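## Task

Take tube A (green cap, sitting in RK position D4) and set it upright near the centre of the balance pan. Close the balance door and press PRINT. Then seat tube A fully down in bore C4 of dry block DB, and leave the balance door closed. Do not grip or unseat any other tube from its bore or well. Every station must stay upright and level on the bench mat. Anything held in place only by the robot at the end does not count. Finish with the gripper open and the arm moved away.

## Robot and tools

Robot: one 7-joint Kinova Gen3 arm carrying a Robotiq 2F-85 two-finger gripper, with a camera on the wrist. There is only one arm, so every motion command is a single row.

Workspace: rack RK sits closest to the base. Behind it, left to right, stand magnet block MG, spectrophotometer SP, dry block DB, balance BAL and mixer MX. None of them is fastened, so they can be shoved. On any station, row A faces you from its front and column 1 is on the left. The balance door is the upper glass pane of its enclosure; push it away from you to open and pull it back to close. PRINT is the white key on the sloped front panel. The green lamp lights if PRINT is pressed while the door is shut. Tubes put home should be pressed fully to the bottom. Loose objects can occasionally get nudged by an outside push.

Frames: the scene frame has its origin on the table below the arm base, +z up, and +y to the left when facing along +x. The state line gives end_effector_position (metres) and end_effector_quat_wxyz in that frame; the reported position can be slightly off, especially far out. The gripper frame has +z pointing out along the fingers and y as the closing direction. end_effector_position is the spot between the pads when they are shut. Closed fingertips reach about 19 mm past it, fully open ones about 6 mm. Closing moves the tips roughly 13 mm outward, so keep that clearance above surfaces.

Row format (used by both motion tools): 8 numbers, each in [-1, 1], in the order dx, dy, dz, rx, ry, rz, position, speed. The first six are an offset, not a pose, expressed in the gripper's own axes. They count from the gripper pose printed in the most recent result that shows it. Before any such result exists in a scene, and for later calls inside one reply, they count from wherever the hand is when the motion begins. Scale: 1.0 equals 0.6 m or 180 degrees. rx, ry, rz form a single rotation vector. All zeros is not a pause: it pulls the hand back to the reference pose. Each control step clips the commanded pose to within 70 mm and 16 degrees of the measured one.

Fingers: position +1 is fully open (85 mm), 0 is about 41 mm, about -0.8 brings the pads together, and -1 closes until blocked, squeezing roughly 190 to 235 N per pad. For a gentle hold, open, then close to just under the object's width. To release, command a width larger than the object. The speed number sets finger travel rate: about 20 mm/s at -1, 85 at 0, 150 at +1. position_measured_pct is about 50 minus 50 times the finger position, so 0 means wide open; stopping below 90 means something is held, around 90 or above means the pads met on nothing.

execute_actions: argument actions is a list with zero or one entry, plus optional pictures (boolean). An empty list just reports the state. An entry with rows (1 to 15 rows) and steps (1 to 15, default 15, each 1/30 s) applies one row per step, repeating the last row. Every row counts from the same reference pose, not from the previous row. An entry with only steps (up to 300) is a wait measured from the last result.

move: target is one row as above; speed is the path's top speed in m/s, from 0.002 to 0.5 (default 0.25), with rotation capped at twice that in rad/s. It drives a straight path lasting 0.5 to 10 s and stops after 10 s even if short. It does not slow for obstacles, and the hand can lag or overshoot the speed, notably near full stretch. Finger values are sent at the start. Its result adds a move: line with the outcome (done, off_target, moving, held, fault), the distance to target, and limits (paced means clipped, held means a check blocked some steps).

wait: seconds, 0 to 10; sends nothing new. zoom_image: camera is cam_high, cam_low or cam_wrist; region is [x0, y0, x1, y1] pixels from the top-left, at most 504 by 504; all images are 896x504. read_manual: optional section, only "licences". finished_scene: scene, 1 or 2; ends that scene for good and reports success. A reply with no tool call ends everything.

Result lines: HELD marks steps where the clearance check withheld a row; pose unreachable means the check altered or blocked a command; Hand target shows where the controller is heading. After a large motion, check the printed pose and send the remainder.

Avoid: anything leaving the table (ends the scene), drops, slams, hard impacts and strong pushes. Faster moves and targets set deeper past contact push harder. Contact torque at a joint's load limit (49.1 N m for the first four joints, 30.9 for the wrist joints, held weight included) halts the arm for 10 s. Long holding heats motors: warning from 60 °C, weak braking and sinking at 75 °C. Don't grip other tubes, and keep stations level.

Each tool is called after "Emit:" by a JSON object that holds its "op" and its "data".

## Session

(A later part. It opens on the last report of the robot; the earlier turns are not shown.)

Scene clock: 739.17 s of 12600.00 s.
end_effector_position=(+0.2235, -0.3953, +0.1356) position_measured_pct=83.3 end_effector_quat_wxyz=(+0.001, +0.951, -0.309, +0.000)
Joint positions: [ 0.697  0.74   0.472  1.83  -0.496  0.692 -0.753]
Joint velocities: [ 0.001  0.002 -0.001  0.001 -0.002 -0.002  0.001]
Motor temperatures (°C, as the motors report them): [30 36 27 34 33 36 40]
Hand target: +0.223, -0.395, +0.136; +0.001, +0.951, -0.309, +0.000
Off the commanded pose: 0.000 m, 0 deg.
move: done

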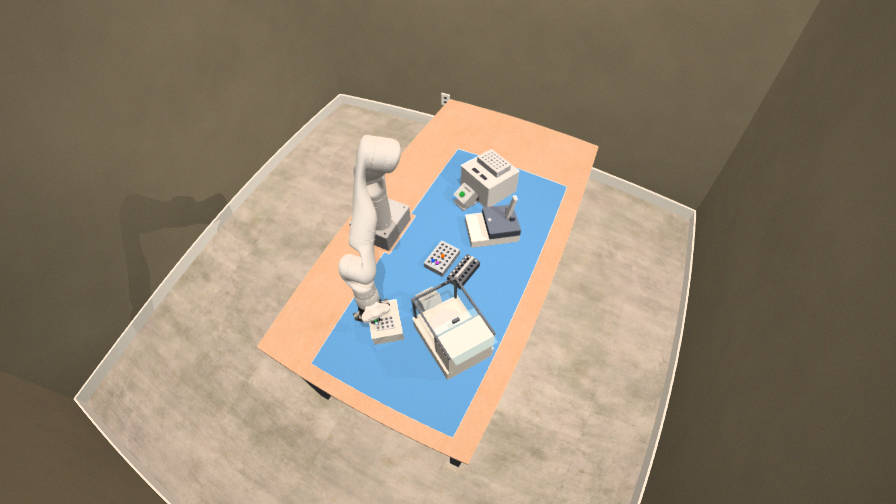

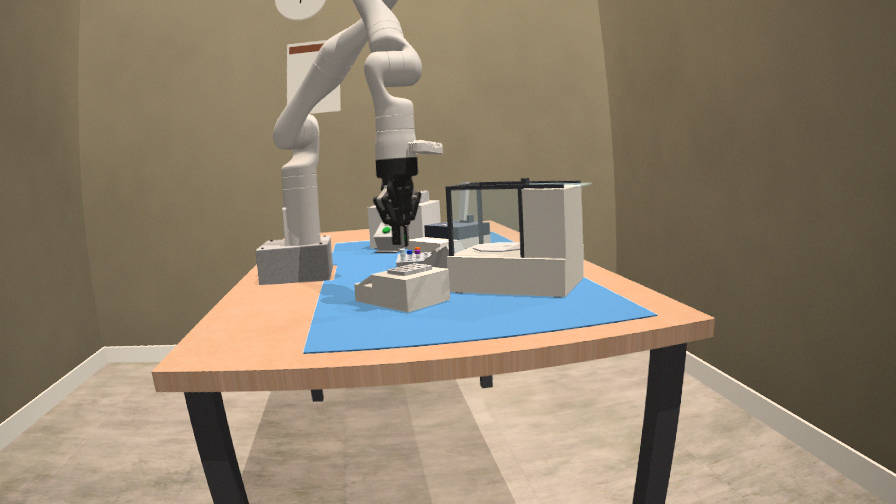

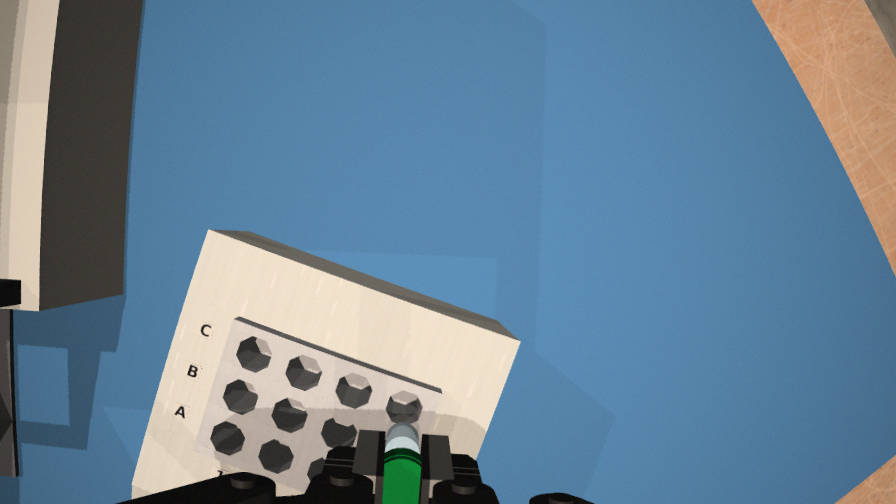

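Emit:
{"op": "move", "data": {"target": [0.0058, 0, 0.012, 0, 0, 0, -1, 0], "speed": 0.006}}

Emit:
{"op": "zoom_image", "data": {"camera": "cam_wrist", "region": [300, 360, 500, 504]}}

Emit:
{"op": "zoom_image", "data": {"camera": "cam_low", "region": [350, 200, 470, 290]}}

Scene clock: 769.90 s of 12600.00 s.
end_effector_position=(+0.2264, -0.3973, +0.1285) position_measured_pct=83.3 end_effector_quat_wxyz=(+0.001, +0.951, -0.309, +0.000)
Joint positions: [ 0.701  0.757  0.464  1.822 -0.504  0.682 -0.751]
Joint velocities: [ 0.     0.002  0.    -0.002 -0.001 -0.001  0.   ]
Motor temperatures (°C, as the motors report them): [30 36 27 34 33 36 40]
Hand target: +0.226, -0.397, +0.128; +0.001, +0.951, -0.309, +0.000
Off the commanded pose: 0.000 m, 0 deg.
move: done

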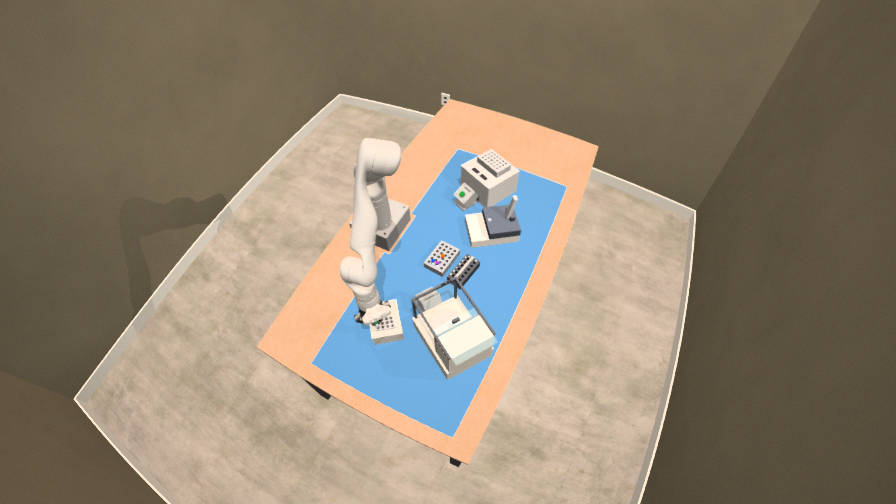

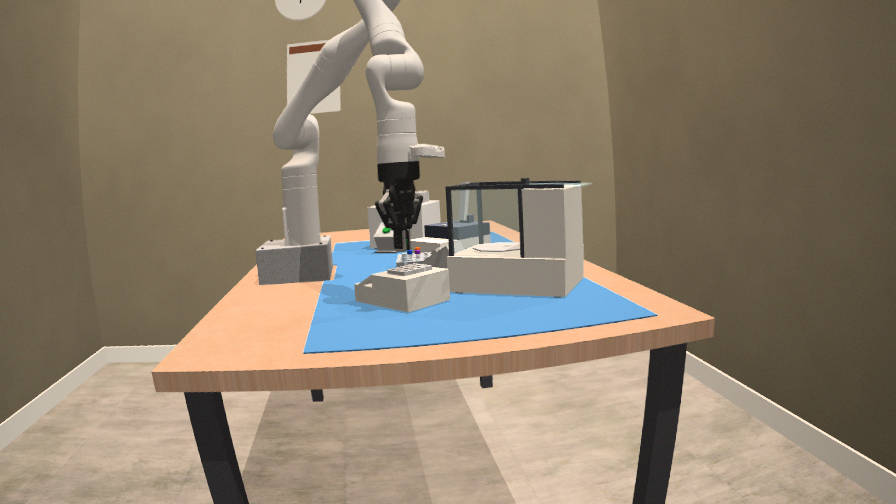

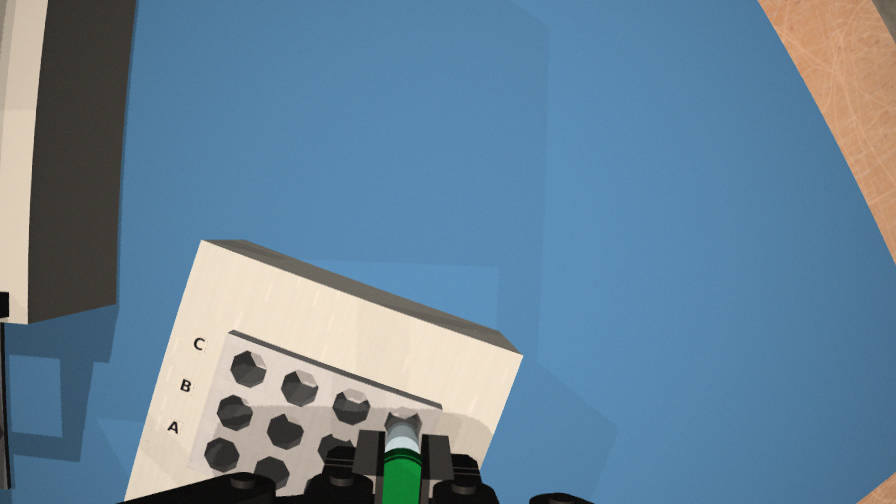

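Region (300, 360, 500, 504) of cam_wrist's 896x504 image, scaled by 2.520; it fills the top 363 rows of this view, and the rest is white.

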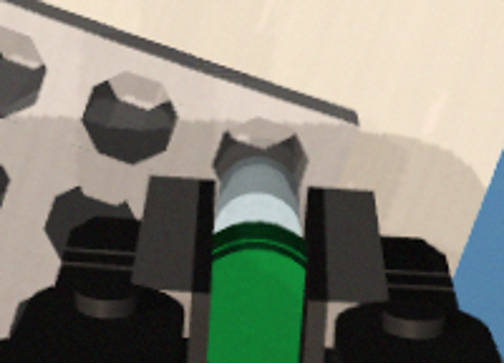

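Region (350, 200, 470, 290) of cam_low's 896x504 image, scaled by 4.200, with more detail than that image has; it fills the top 378 rows of this view, and the rest is white.

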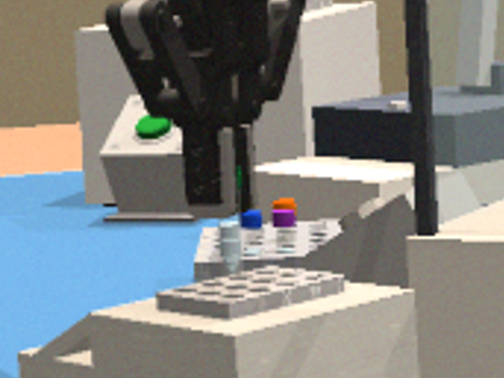

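Emit:
{"op": "move", "data": {"target": [0.001, 0, 0.009, 0, 0, 0, -1, 0], "speed": 0.003}}

Emit:
{"op": "zoom_image", "data": {"camera": "cam_wrist", "region": [300, 360, 500, 504]}}

Emit:
{"op": "zoom_image", "data": {"camera": "cam_low", "region": [350, 200, 470, 290]}}

Scene clock: 778.83 s of 12600.00 s.
end_effector_position=(+0.2269, -0.3977, +0.1232) position_measured_pct=83.3 end_effector_quat_wxyz=(+0.001, +0.951, -0.309, +0.000)
Joint positions: [ 0.706  0.768  0.457  1.823 -0.51   0.67  -0.747]
Joint velocities: [ 0.     0.001 -0.001  0.002 -0.001  0.    -0.001]
Motor temperatures (°C, as the motors report them): [30 36 27 34 33 36 40]
Hand target: +0.227, -0.398, +0.123; +0.001, +0.951, -0.309, +0.000
Off the commanded pose: 0.000 m, 0 deg.
move: done

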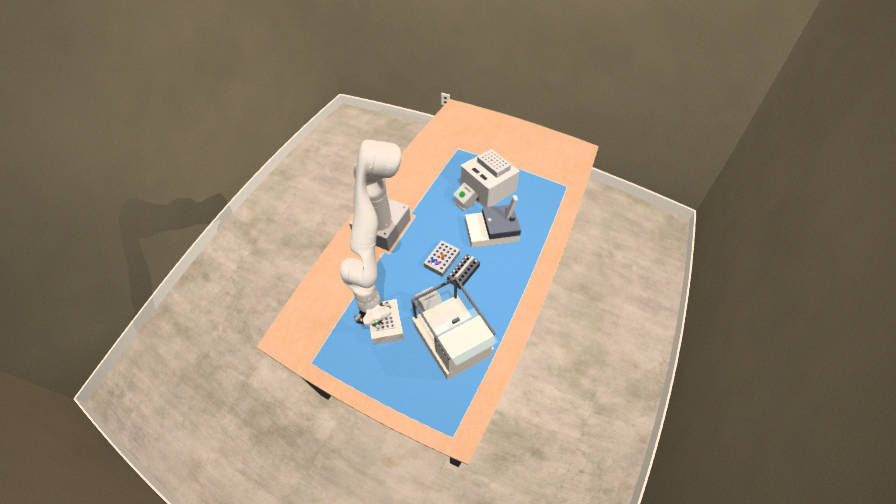

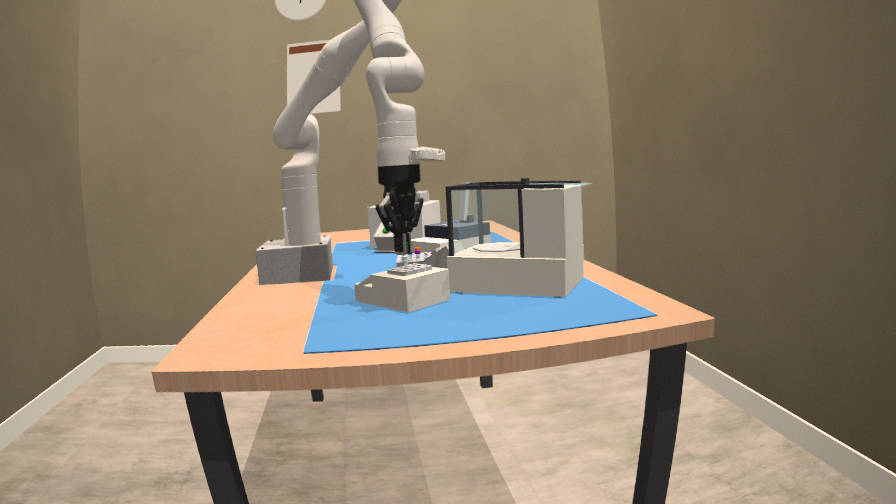

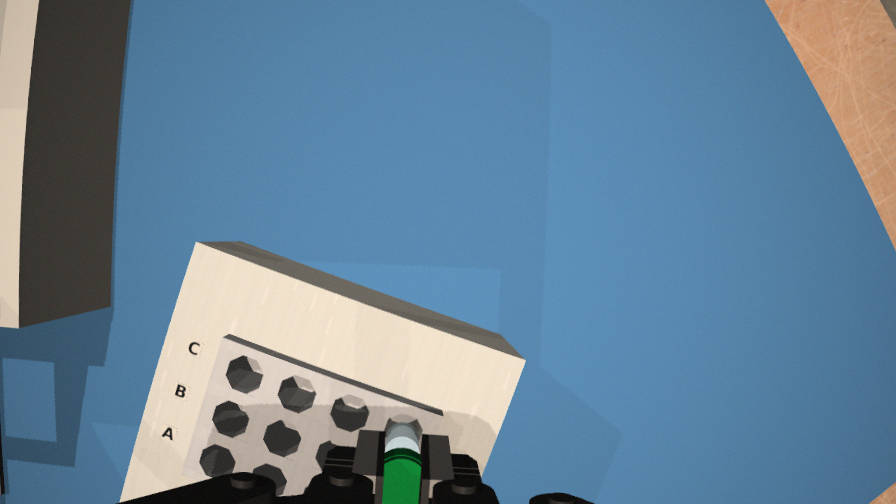

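Region (300, 360, 500, 504) of cam_wrist's 896x504 image, scaled by 2.520; it fills the top 363 rows of this view, and the rest is white.

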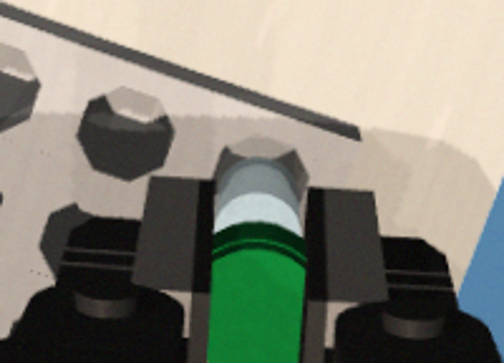

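Region (350, 200, 470, 290) of cam_low's 896x504 image, scaled by 4.200, with more detail than that image has; it fills the top 378 rows of this view, and the rest is white.

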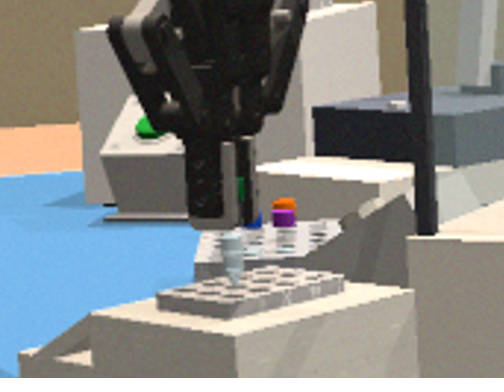

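Emit:
{"op": "move", "data": {"target": [0, 0, 0.008, 0, 0, 0, -1, 0], "speed": 0.003}}

Emit:
{"op": "zoom_image", "data": {"camera": "cam_wrist", "region": [300, 360, 500, 504]}}

Emit:
{"op": "zoom_image", "data": {"camera": "cam_low", "region": [350, 200, 470, 290]}}

Scene clock: 786.43 s of 12600.00 s.
end_effector_position=(+0.2269, -0.3978, +0.1187) position_measured_pct=83.3 end_effector_quat_wxyz=(+0.001, +0.951, -0.309, +0.000)
Joint positions: [ 0.71   0.776  0.45   1.825 -0.516  0.659 -0.743]
Joint velocities: [ 0.    -0.    -0.001 -0.001 -0.    -0.001  0.   ]
Motor temperatures (°C, as the motors report them): [30 36 27 34 33 36 40]
Hand target: +0.227, -0.398, +0.118; +0.001, +0.951, -0.309, +0.000
Off the commanded pose: 0.000 m, 0 deg.
move: done

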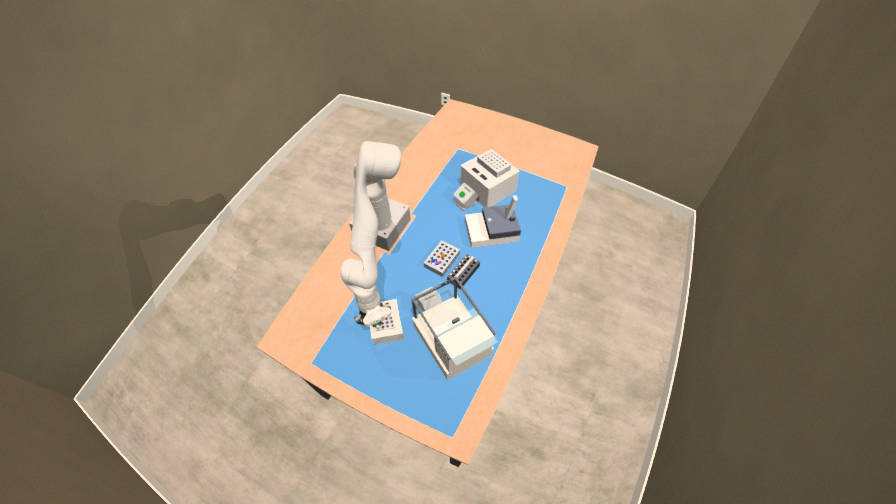

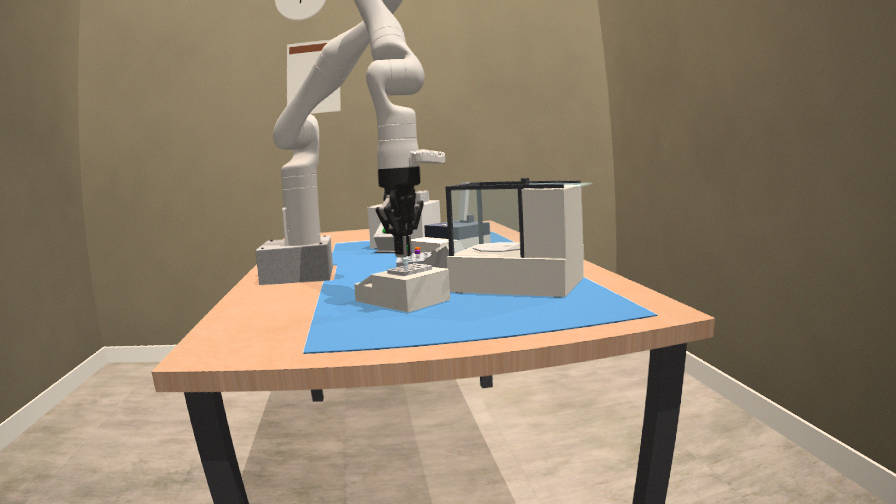

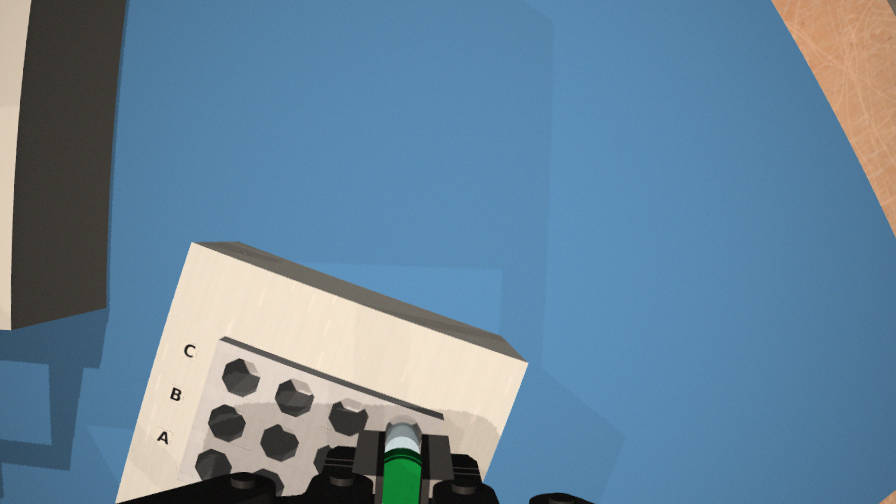

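Region (300, 360, 500, 504) of cam_wrist's 896x504 image, scaled by 2.520; it fills the top 363 rows of this view, and the rest is white.

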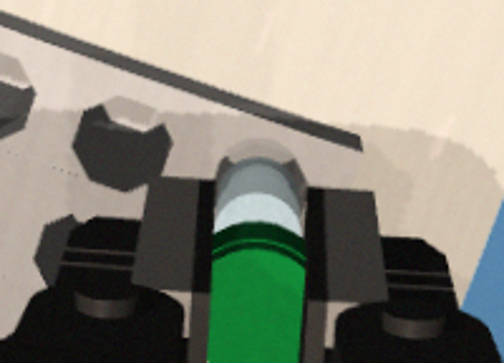

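Region (350, 200, 470, 290) of cam_low's 896x504 image, scaled by 4.200, with more detail than that image has; it fills the top 378 rows of this view, and the rest is white.

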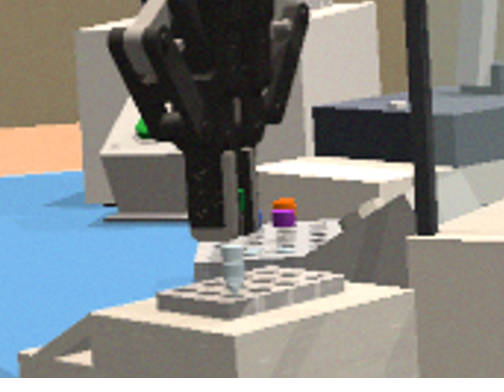

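Emit:
{"op": "move", "data": {"target": [0.0008, 0, 0.008, 0, 0, 0, -1, 0], "speed": 0.003}}

Emit:
{"op": "zoom_image", "data": {"camera": "cam_wrist", "region": [300, 360, 500, 504]}}

Emit:
{"op": "zoom_image", "data": {"camera": "cam_low", "region": [350, 200, 470, 290]}}

Scene clock: 795.73 s of 12600.00 s.
end_effector_position=(+0.2273, -0.3984, +0.1178) position_measured_pct=83.3 end_effector_quat_wxyz=(+0.001, +0.951, -0.309, +0.002)
Joint positions: [ 0.714  0.777  0.447  1.826 -0.52   0.654 -0.739]
Joint velocities: [ 0.    -0.    -0.001 -0.     0.    -0.002  0.   ]
Motor temperatures (°C, as the motors report them): [30 36 27 34 33 36 40]
Hand target: +0.227, -0.398, +0.114; +0.001, +0.951, -0.309, +0.000
Off the commanded pose: 0.004 m, 0 deg.
move: off_target

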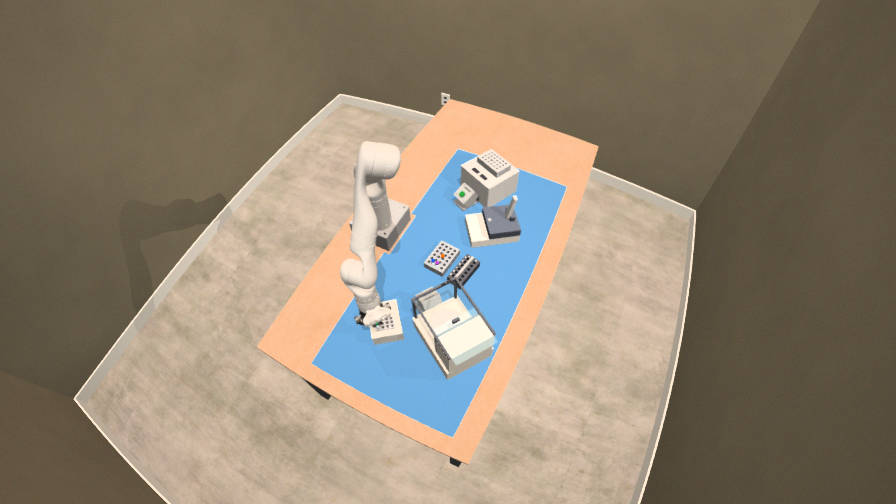

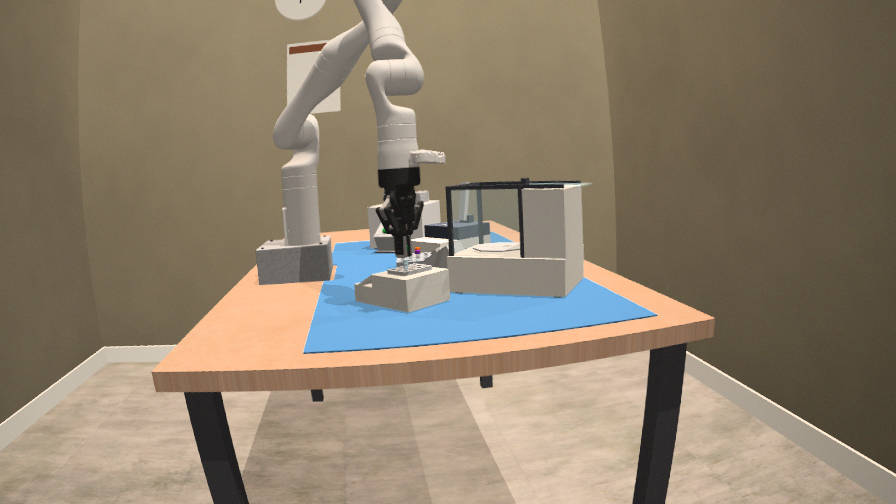

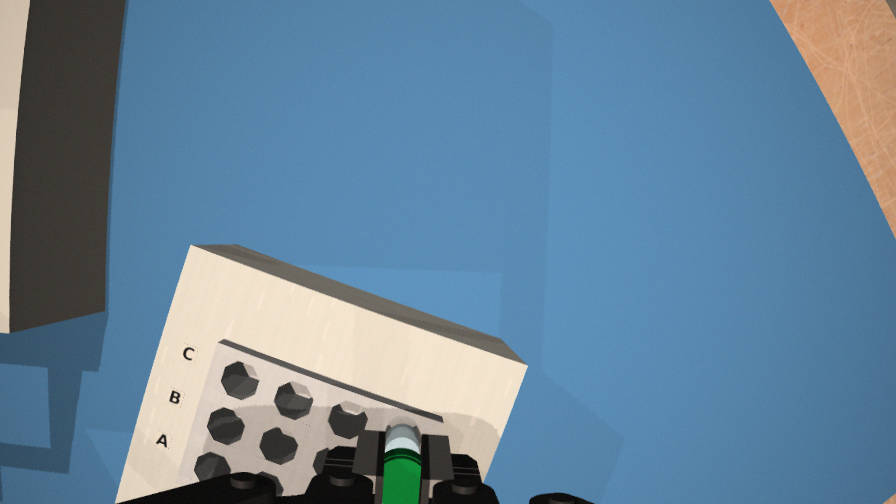

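Region (300, 360, 500, 504) of cam_wrist's 896x504 image, scaled by 2.520; it fills the top 363 rows of this view, and the rest is white.

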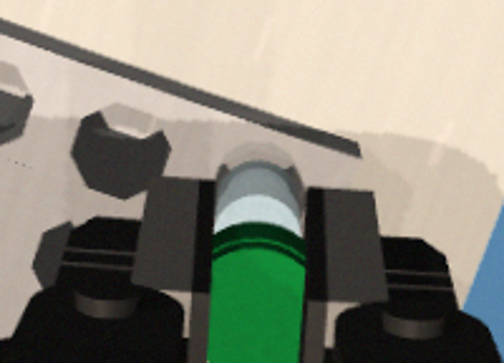

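Region (350, 200, 470, 290) of cam_low's 896x504 image, scaled by 4.200, with more detail than that image has; it fills the top 378 rows of this view, and the rest is white.

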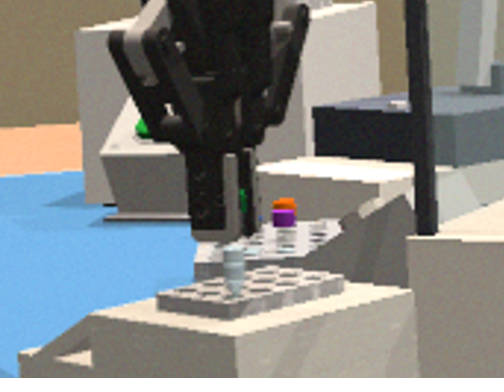

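Emit:
{"op": "move", "data": {"target": [0.0013, 0, 0.0025, 0, 0, 0, -1, 0], "speed": 0.002}}

Emit:
{"op": "zoom_image", "data": {"camera": "cam_wrist", "region": [300, 360, 500, 504]}}

Scene clock: 822.33 s of 12600.00 s.
end_effector_position=(+0.2281, -0.3994, +0.1184) position_measured_pct=83.3 end_effector_quat_wxyz=(+0.001, +0.951, -0.310, +0.004)
Joint positions: [ 0.715  0.776  0.446  1.824 -0.521  0.654 -0.739]
Joint velocities: [ 0.    -0.    -0.001  0.    -0.002 -0.    -0.   ]
Motor temperatures (°C, as the motors report them): [30 35 27 34 33 36 40]
Hand target: +0.228, -0.399, +0.116; +0.001, +0.951, -0.309, +0.002
Off the commanded pose: 0.002 m, 0 deg.
move: done

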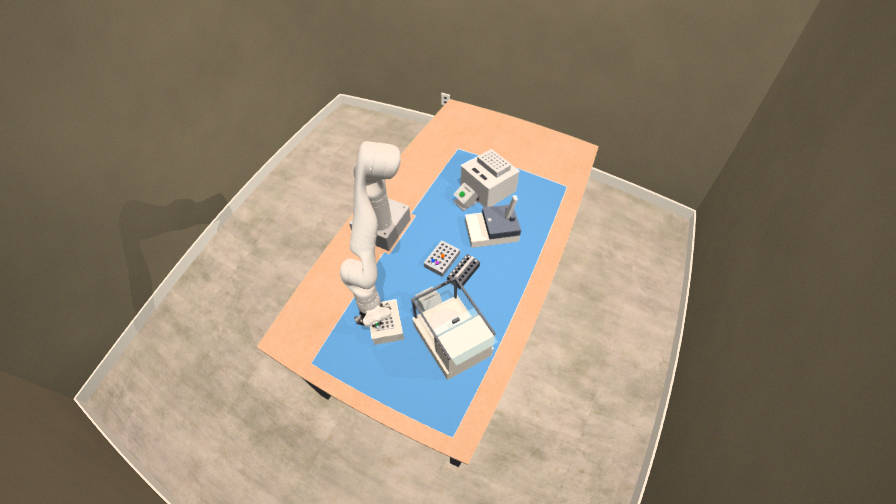

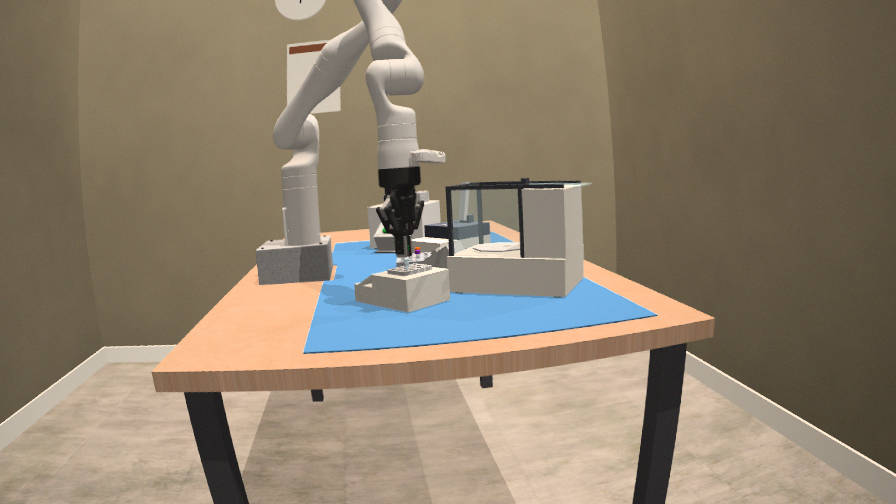

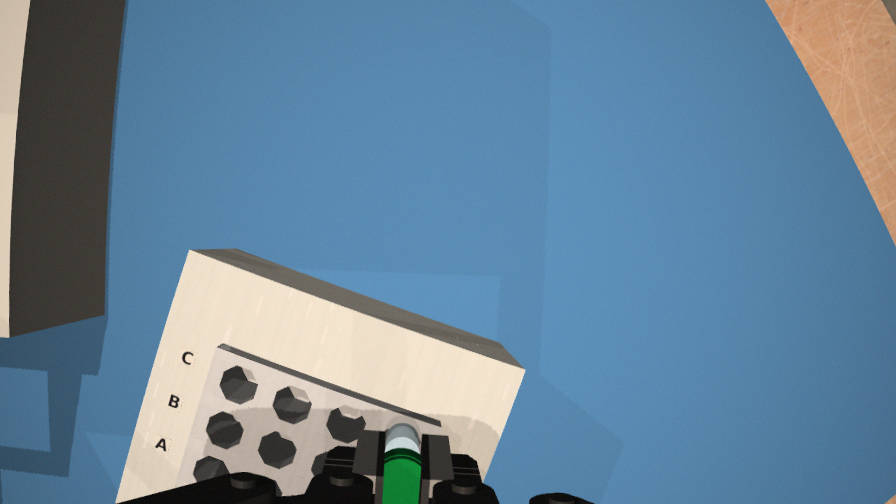

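Region (300, 360, 500, 504) of cam_wrist's 896x504 image, scaled by 2.520; it fills the top 363 rows of this view, and the rest is white.

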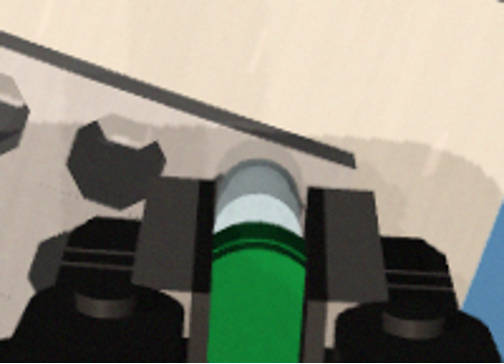

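Emit:
{"op": "move", "data": {"target": [-0.0018, 0.0008, -0.006, 0, 0, 0, -1, 0], "speed": 0.003}}

Emit:
{"op": "zoom_image", "data": {"camera": "cam_wrist", "region": [300, 360, 500, 504]}}

Emit:
{"op": "move", "data": {"target": [0, 0, 0.011, 0, 0, 0, -1, 0], "speed": 0.002}}

Emit:
{"op": "zoom_image", "data": {"camera": "cam_wrist", "region": [300, 360, 500, 504]}}

Scene clock: 839.30 s of 12600.00 s.
end_effector_position=(+0.2269, -0.3992, +0.1220) position_measured_pct=83.3 end_effector_quat_wxyz=(+0.001, +0.951, -0.310, +0.004)
Joint positions: [ 0.714  0.768  0.45   1.826 -0.516  0.661 -0.74 ]
Joint velocities: [-0.    -0.001  0.001  0.001 -0.001  0.001 -0.001]
Motor temperatures (°C, as the motors report them): [30 35 27 34 33 36 40]
Hand target: +0.227, -0.399, +0.122; +0.001, +0.951, -0.310, +0.004
Off the commanded pose: 0.000 m, 0 deg.
move: done

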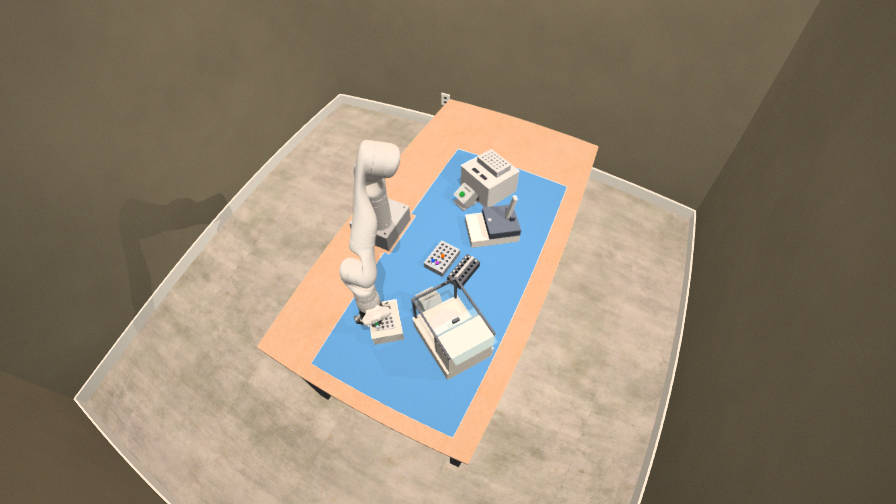

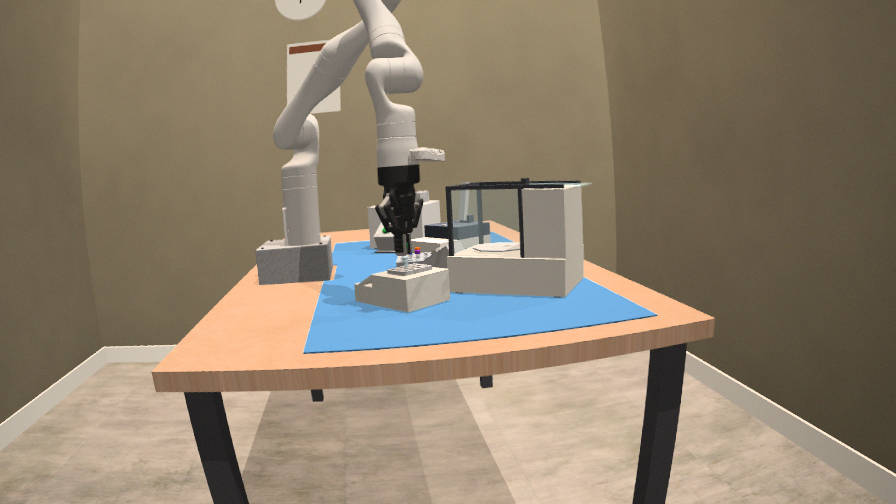

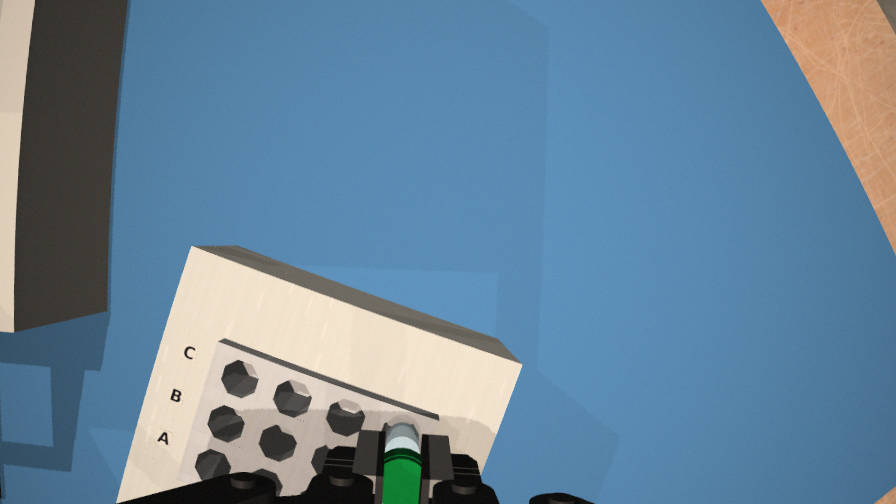

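Region (300, 360, 500, 504) of cam_wrist's 896x504 image, scaled by 2.520; it fills the top 363 rows of this view, and the rest is white.

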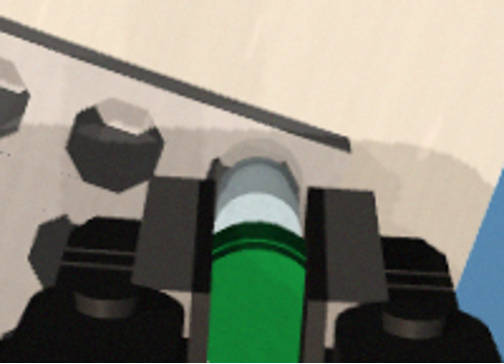

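Scene clock: 842.83 s of 12600.00 s.
end_effector_position=(+0.2271, -0.3995, +0.1182) position_measured_pct=83.3 end_effector_quat_wxyz=(+0.002, +0.951, -0.310, +0.005)
Joint positions: [ 0.72   0.774  0.443  1.828 -0.524  0.649 -0.733]
Joint velocities: [ 0.    -0.     0.001 -0.001  0.002  0.     0.001]
Motor temperatures (°C, as the motors report them): [30 35 27 34 33 36 40]
Hand target: +0.227, -0.399, +0.115; +0.001, +0.951, -0.310, +0.004
Off the commanded pose: 0.003 m, 0 deg.
move: done

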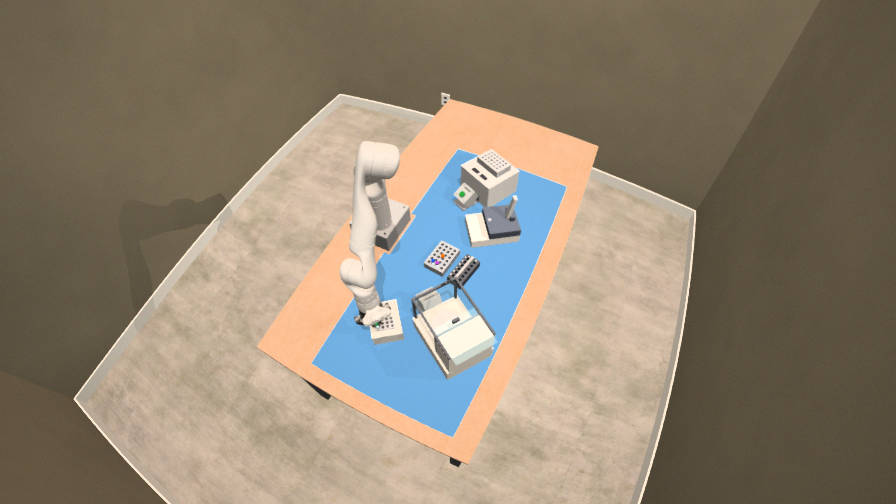

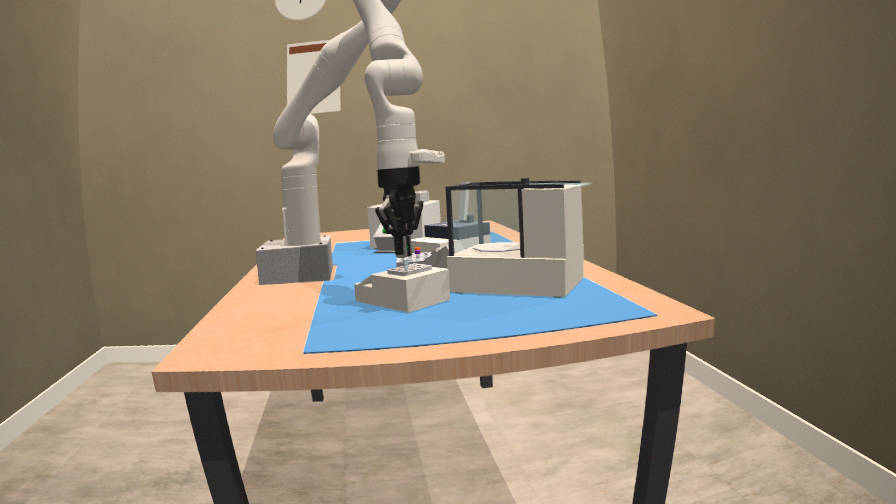

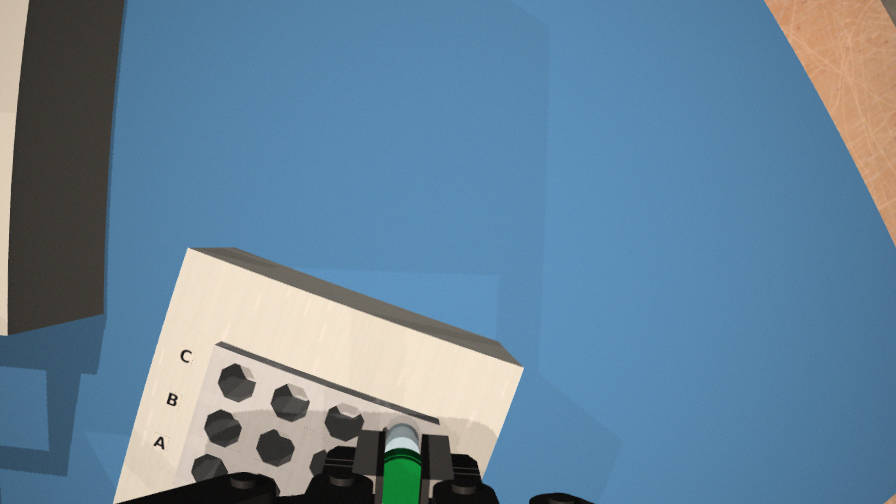

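Region (300, 360, 500, 504) of cam_wrist's 896x504 image, scaled by 2.520; it fills the top 363 rows of this view, and the rest is white.

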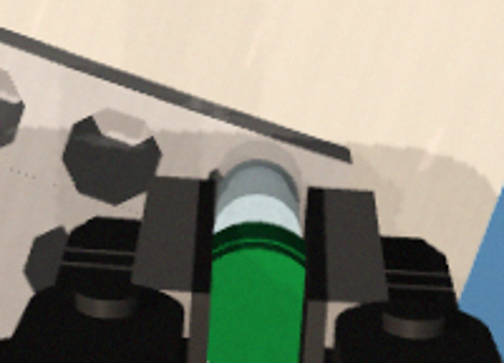

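Emit:
{"op": "zoom_image", "data": {"camera": "cam_wrist", "region": [190, 340, 470, 504]}}

Region (190, 340, 470, 504) of cam_wrist's 896x504 image, scaled by 1.800; it fills the top 295 rows of this view, and the rest is white.

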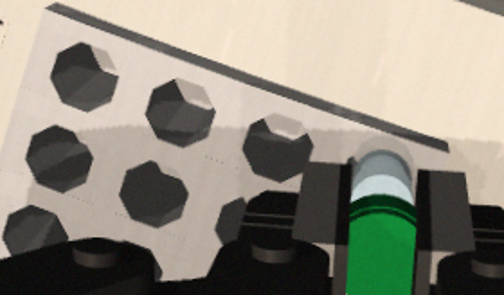

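Emit:
{"op": "move", "data": {"target": [-0.0035, -0.0012, -0.006, 0, -0.0034, 0, -1, 0], "speed": 0.003}}

Emit:
{"op": "zoom_image", "data": {"camera": "cam_wrist", "region": [190, 340, 470, 504]}}

Emit:
{"op": "zoom_image", "data": {"camera": "cam_wrist", "region": [340, 390, 460, 470]}}

Scene clock: 889.00 s of 12600.00 s.
end_effector_position=(+0.2258, -0.3977, +0.1218) position_measured_pct=83.3 end_effector_quat_wxyz=(+0.000, +0.951, -0.310, +0.000)
Joint positions: [ 0.71   0.77   0.454  1.824 -0.513  0.668 -0.744]
Joint velocities: [-0.001 -0.     0.    -0.003 -0.     0.002 -0.   ]
Motor temperatures (°C, as the motors report them): [30 35 27 34 33 36 40]
Hand target: +0.226, -0.398, +0.122; +0.000, +0.951, -0.310, +0.000
Off the commanded pose: 0.000 m, 0 deg.
move: done

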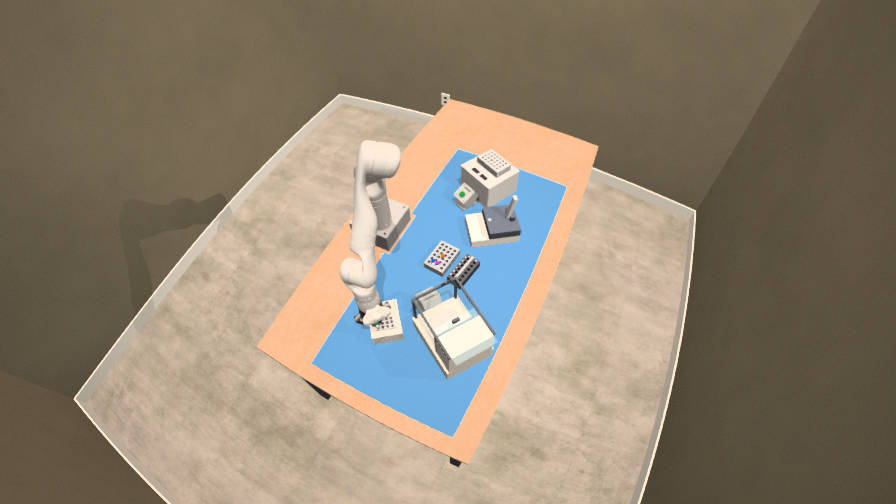

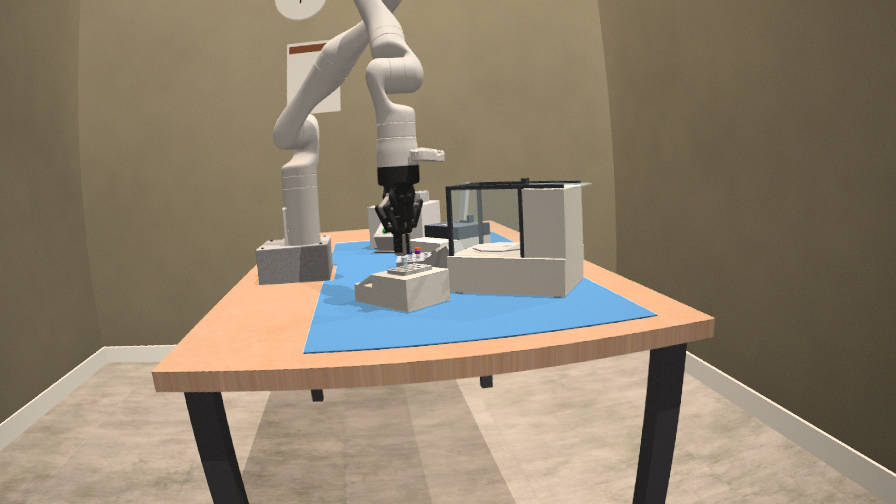

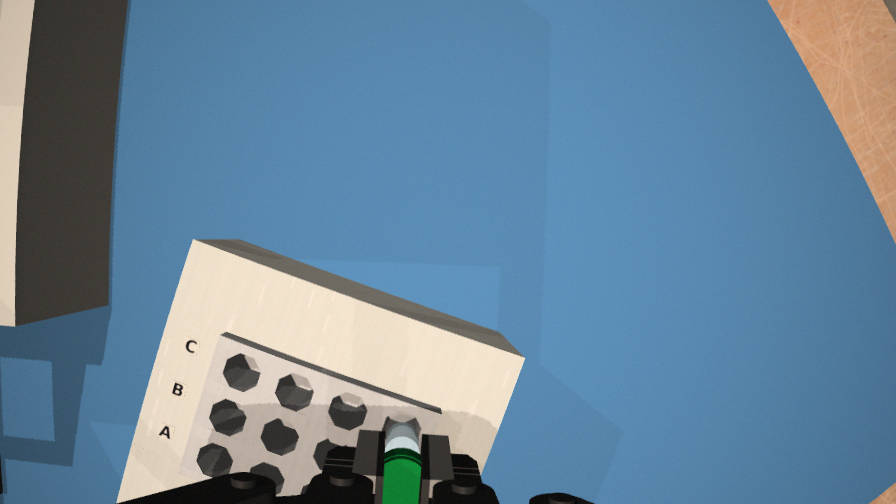

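Region (190, 340, 470, 504) of cam_wrist's 896x504 image, scaled by 1.800; it fills the top 295 rows of this view, and the rest is white.

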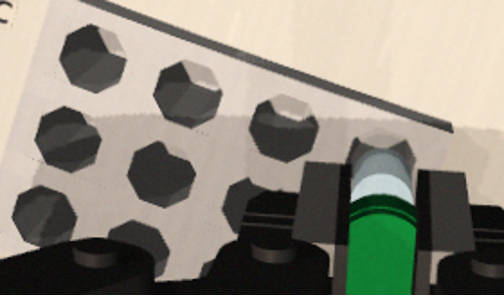

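Region (340, 390, 460, 470) of cam_wrist's 896x504 image, scaled by 4.200.

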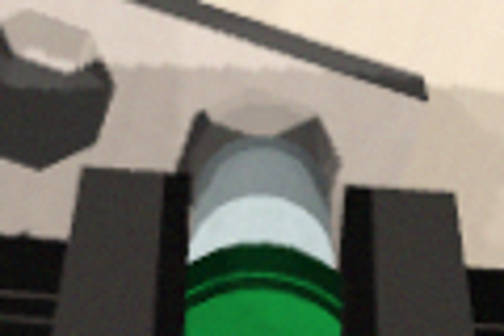

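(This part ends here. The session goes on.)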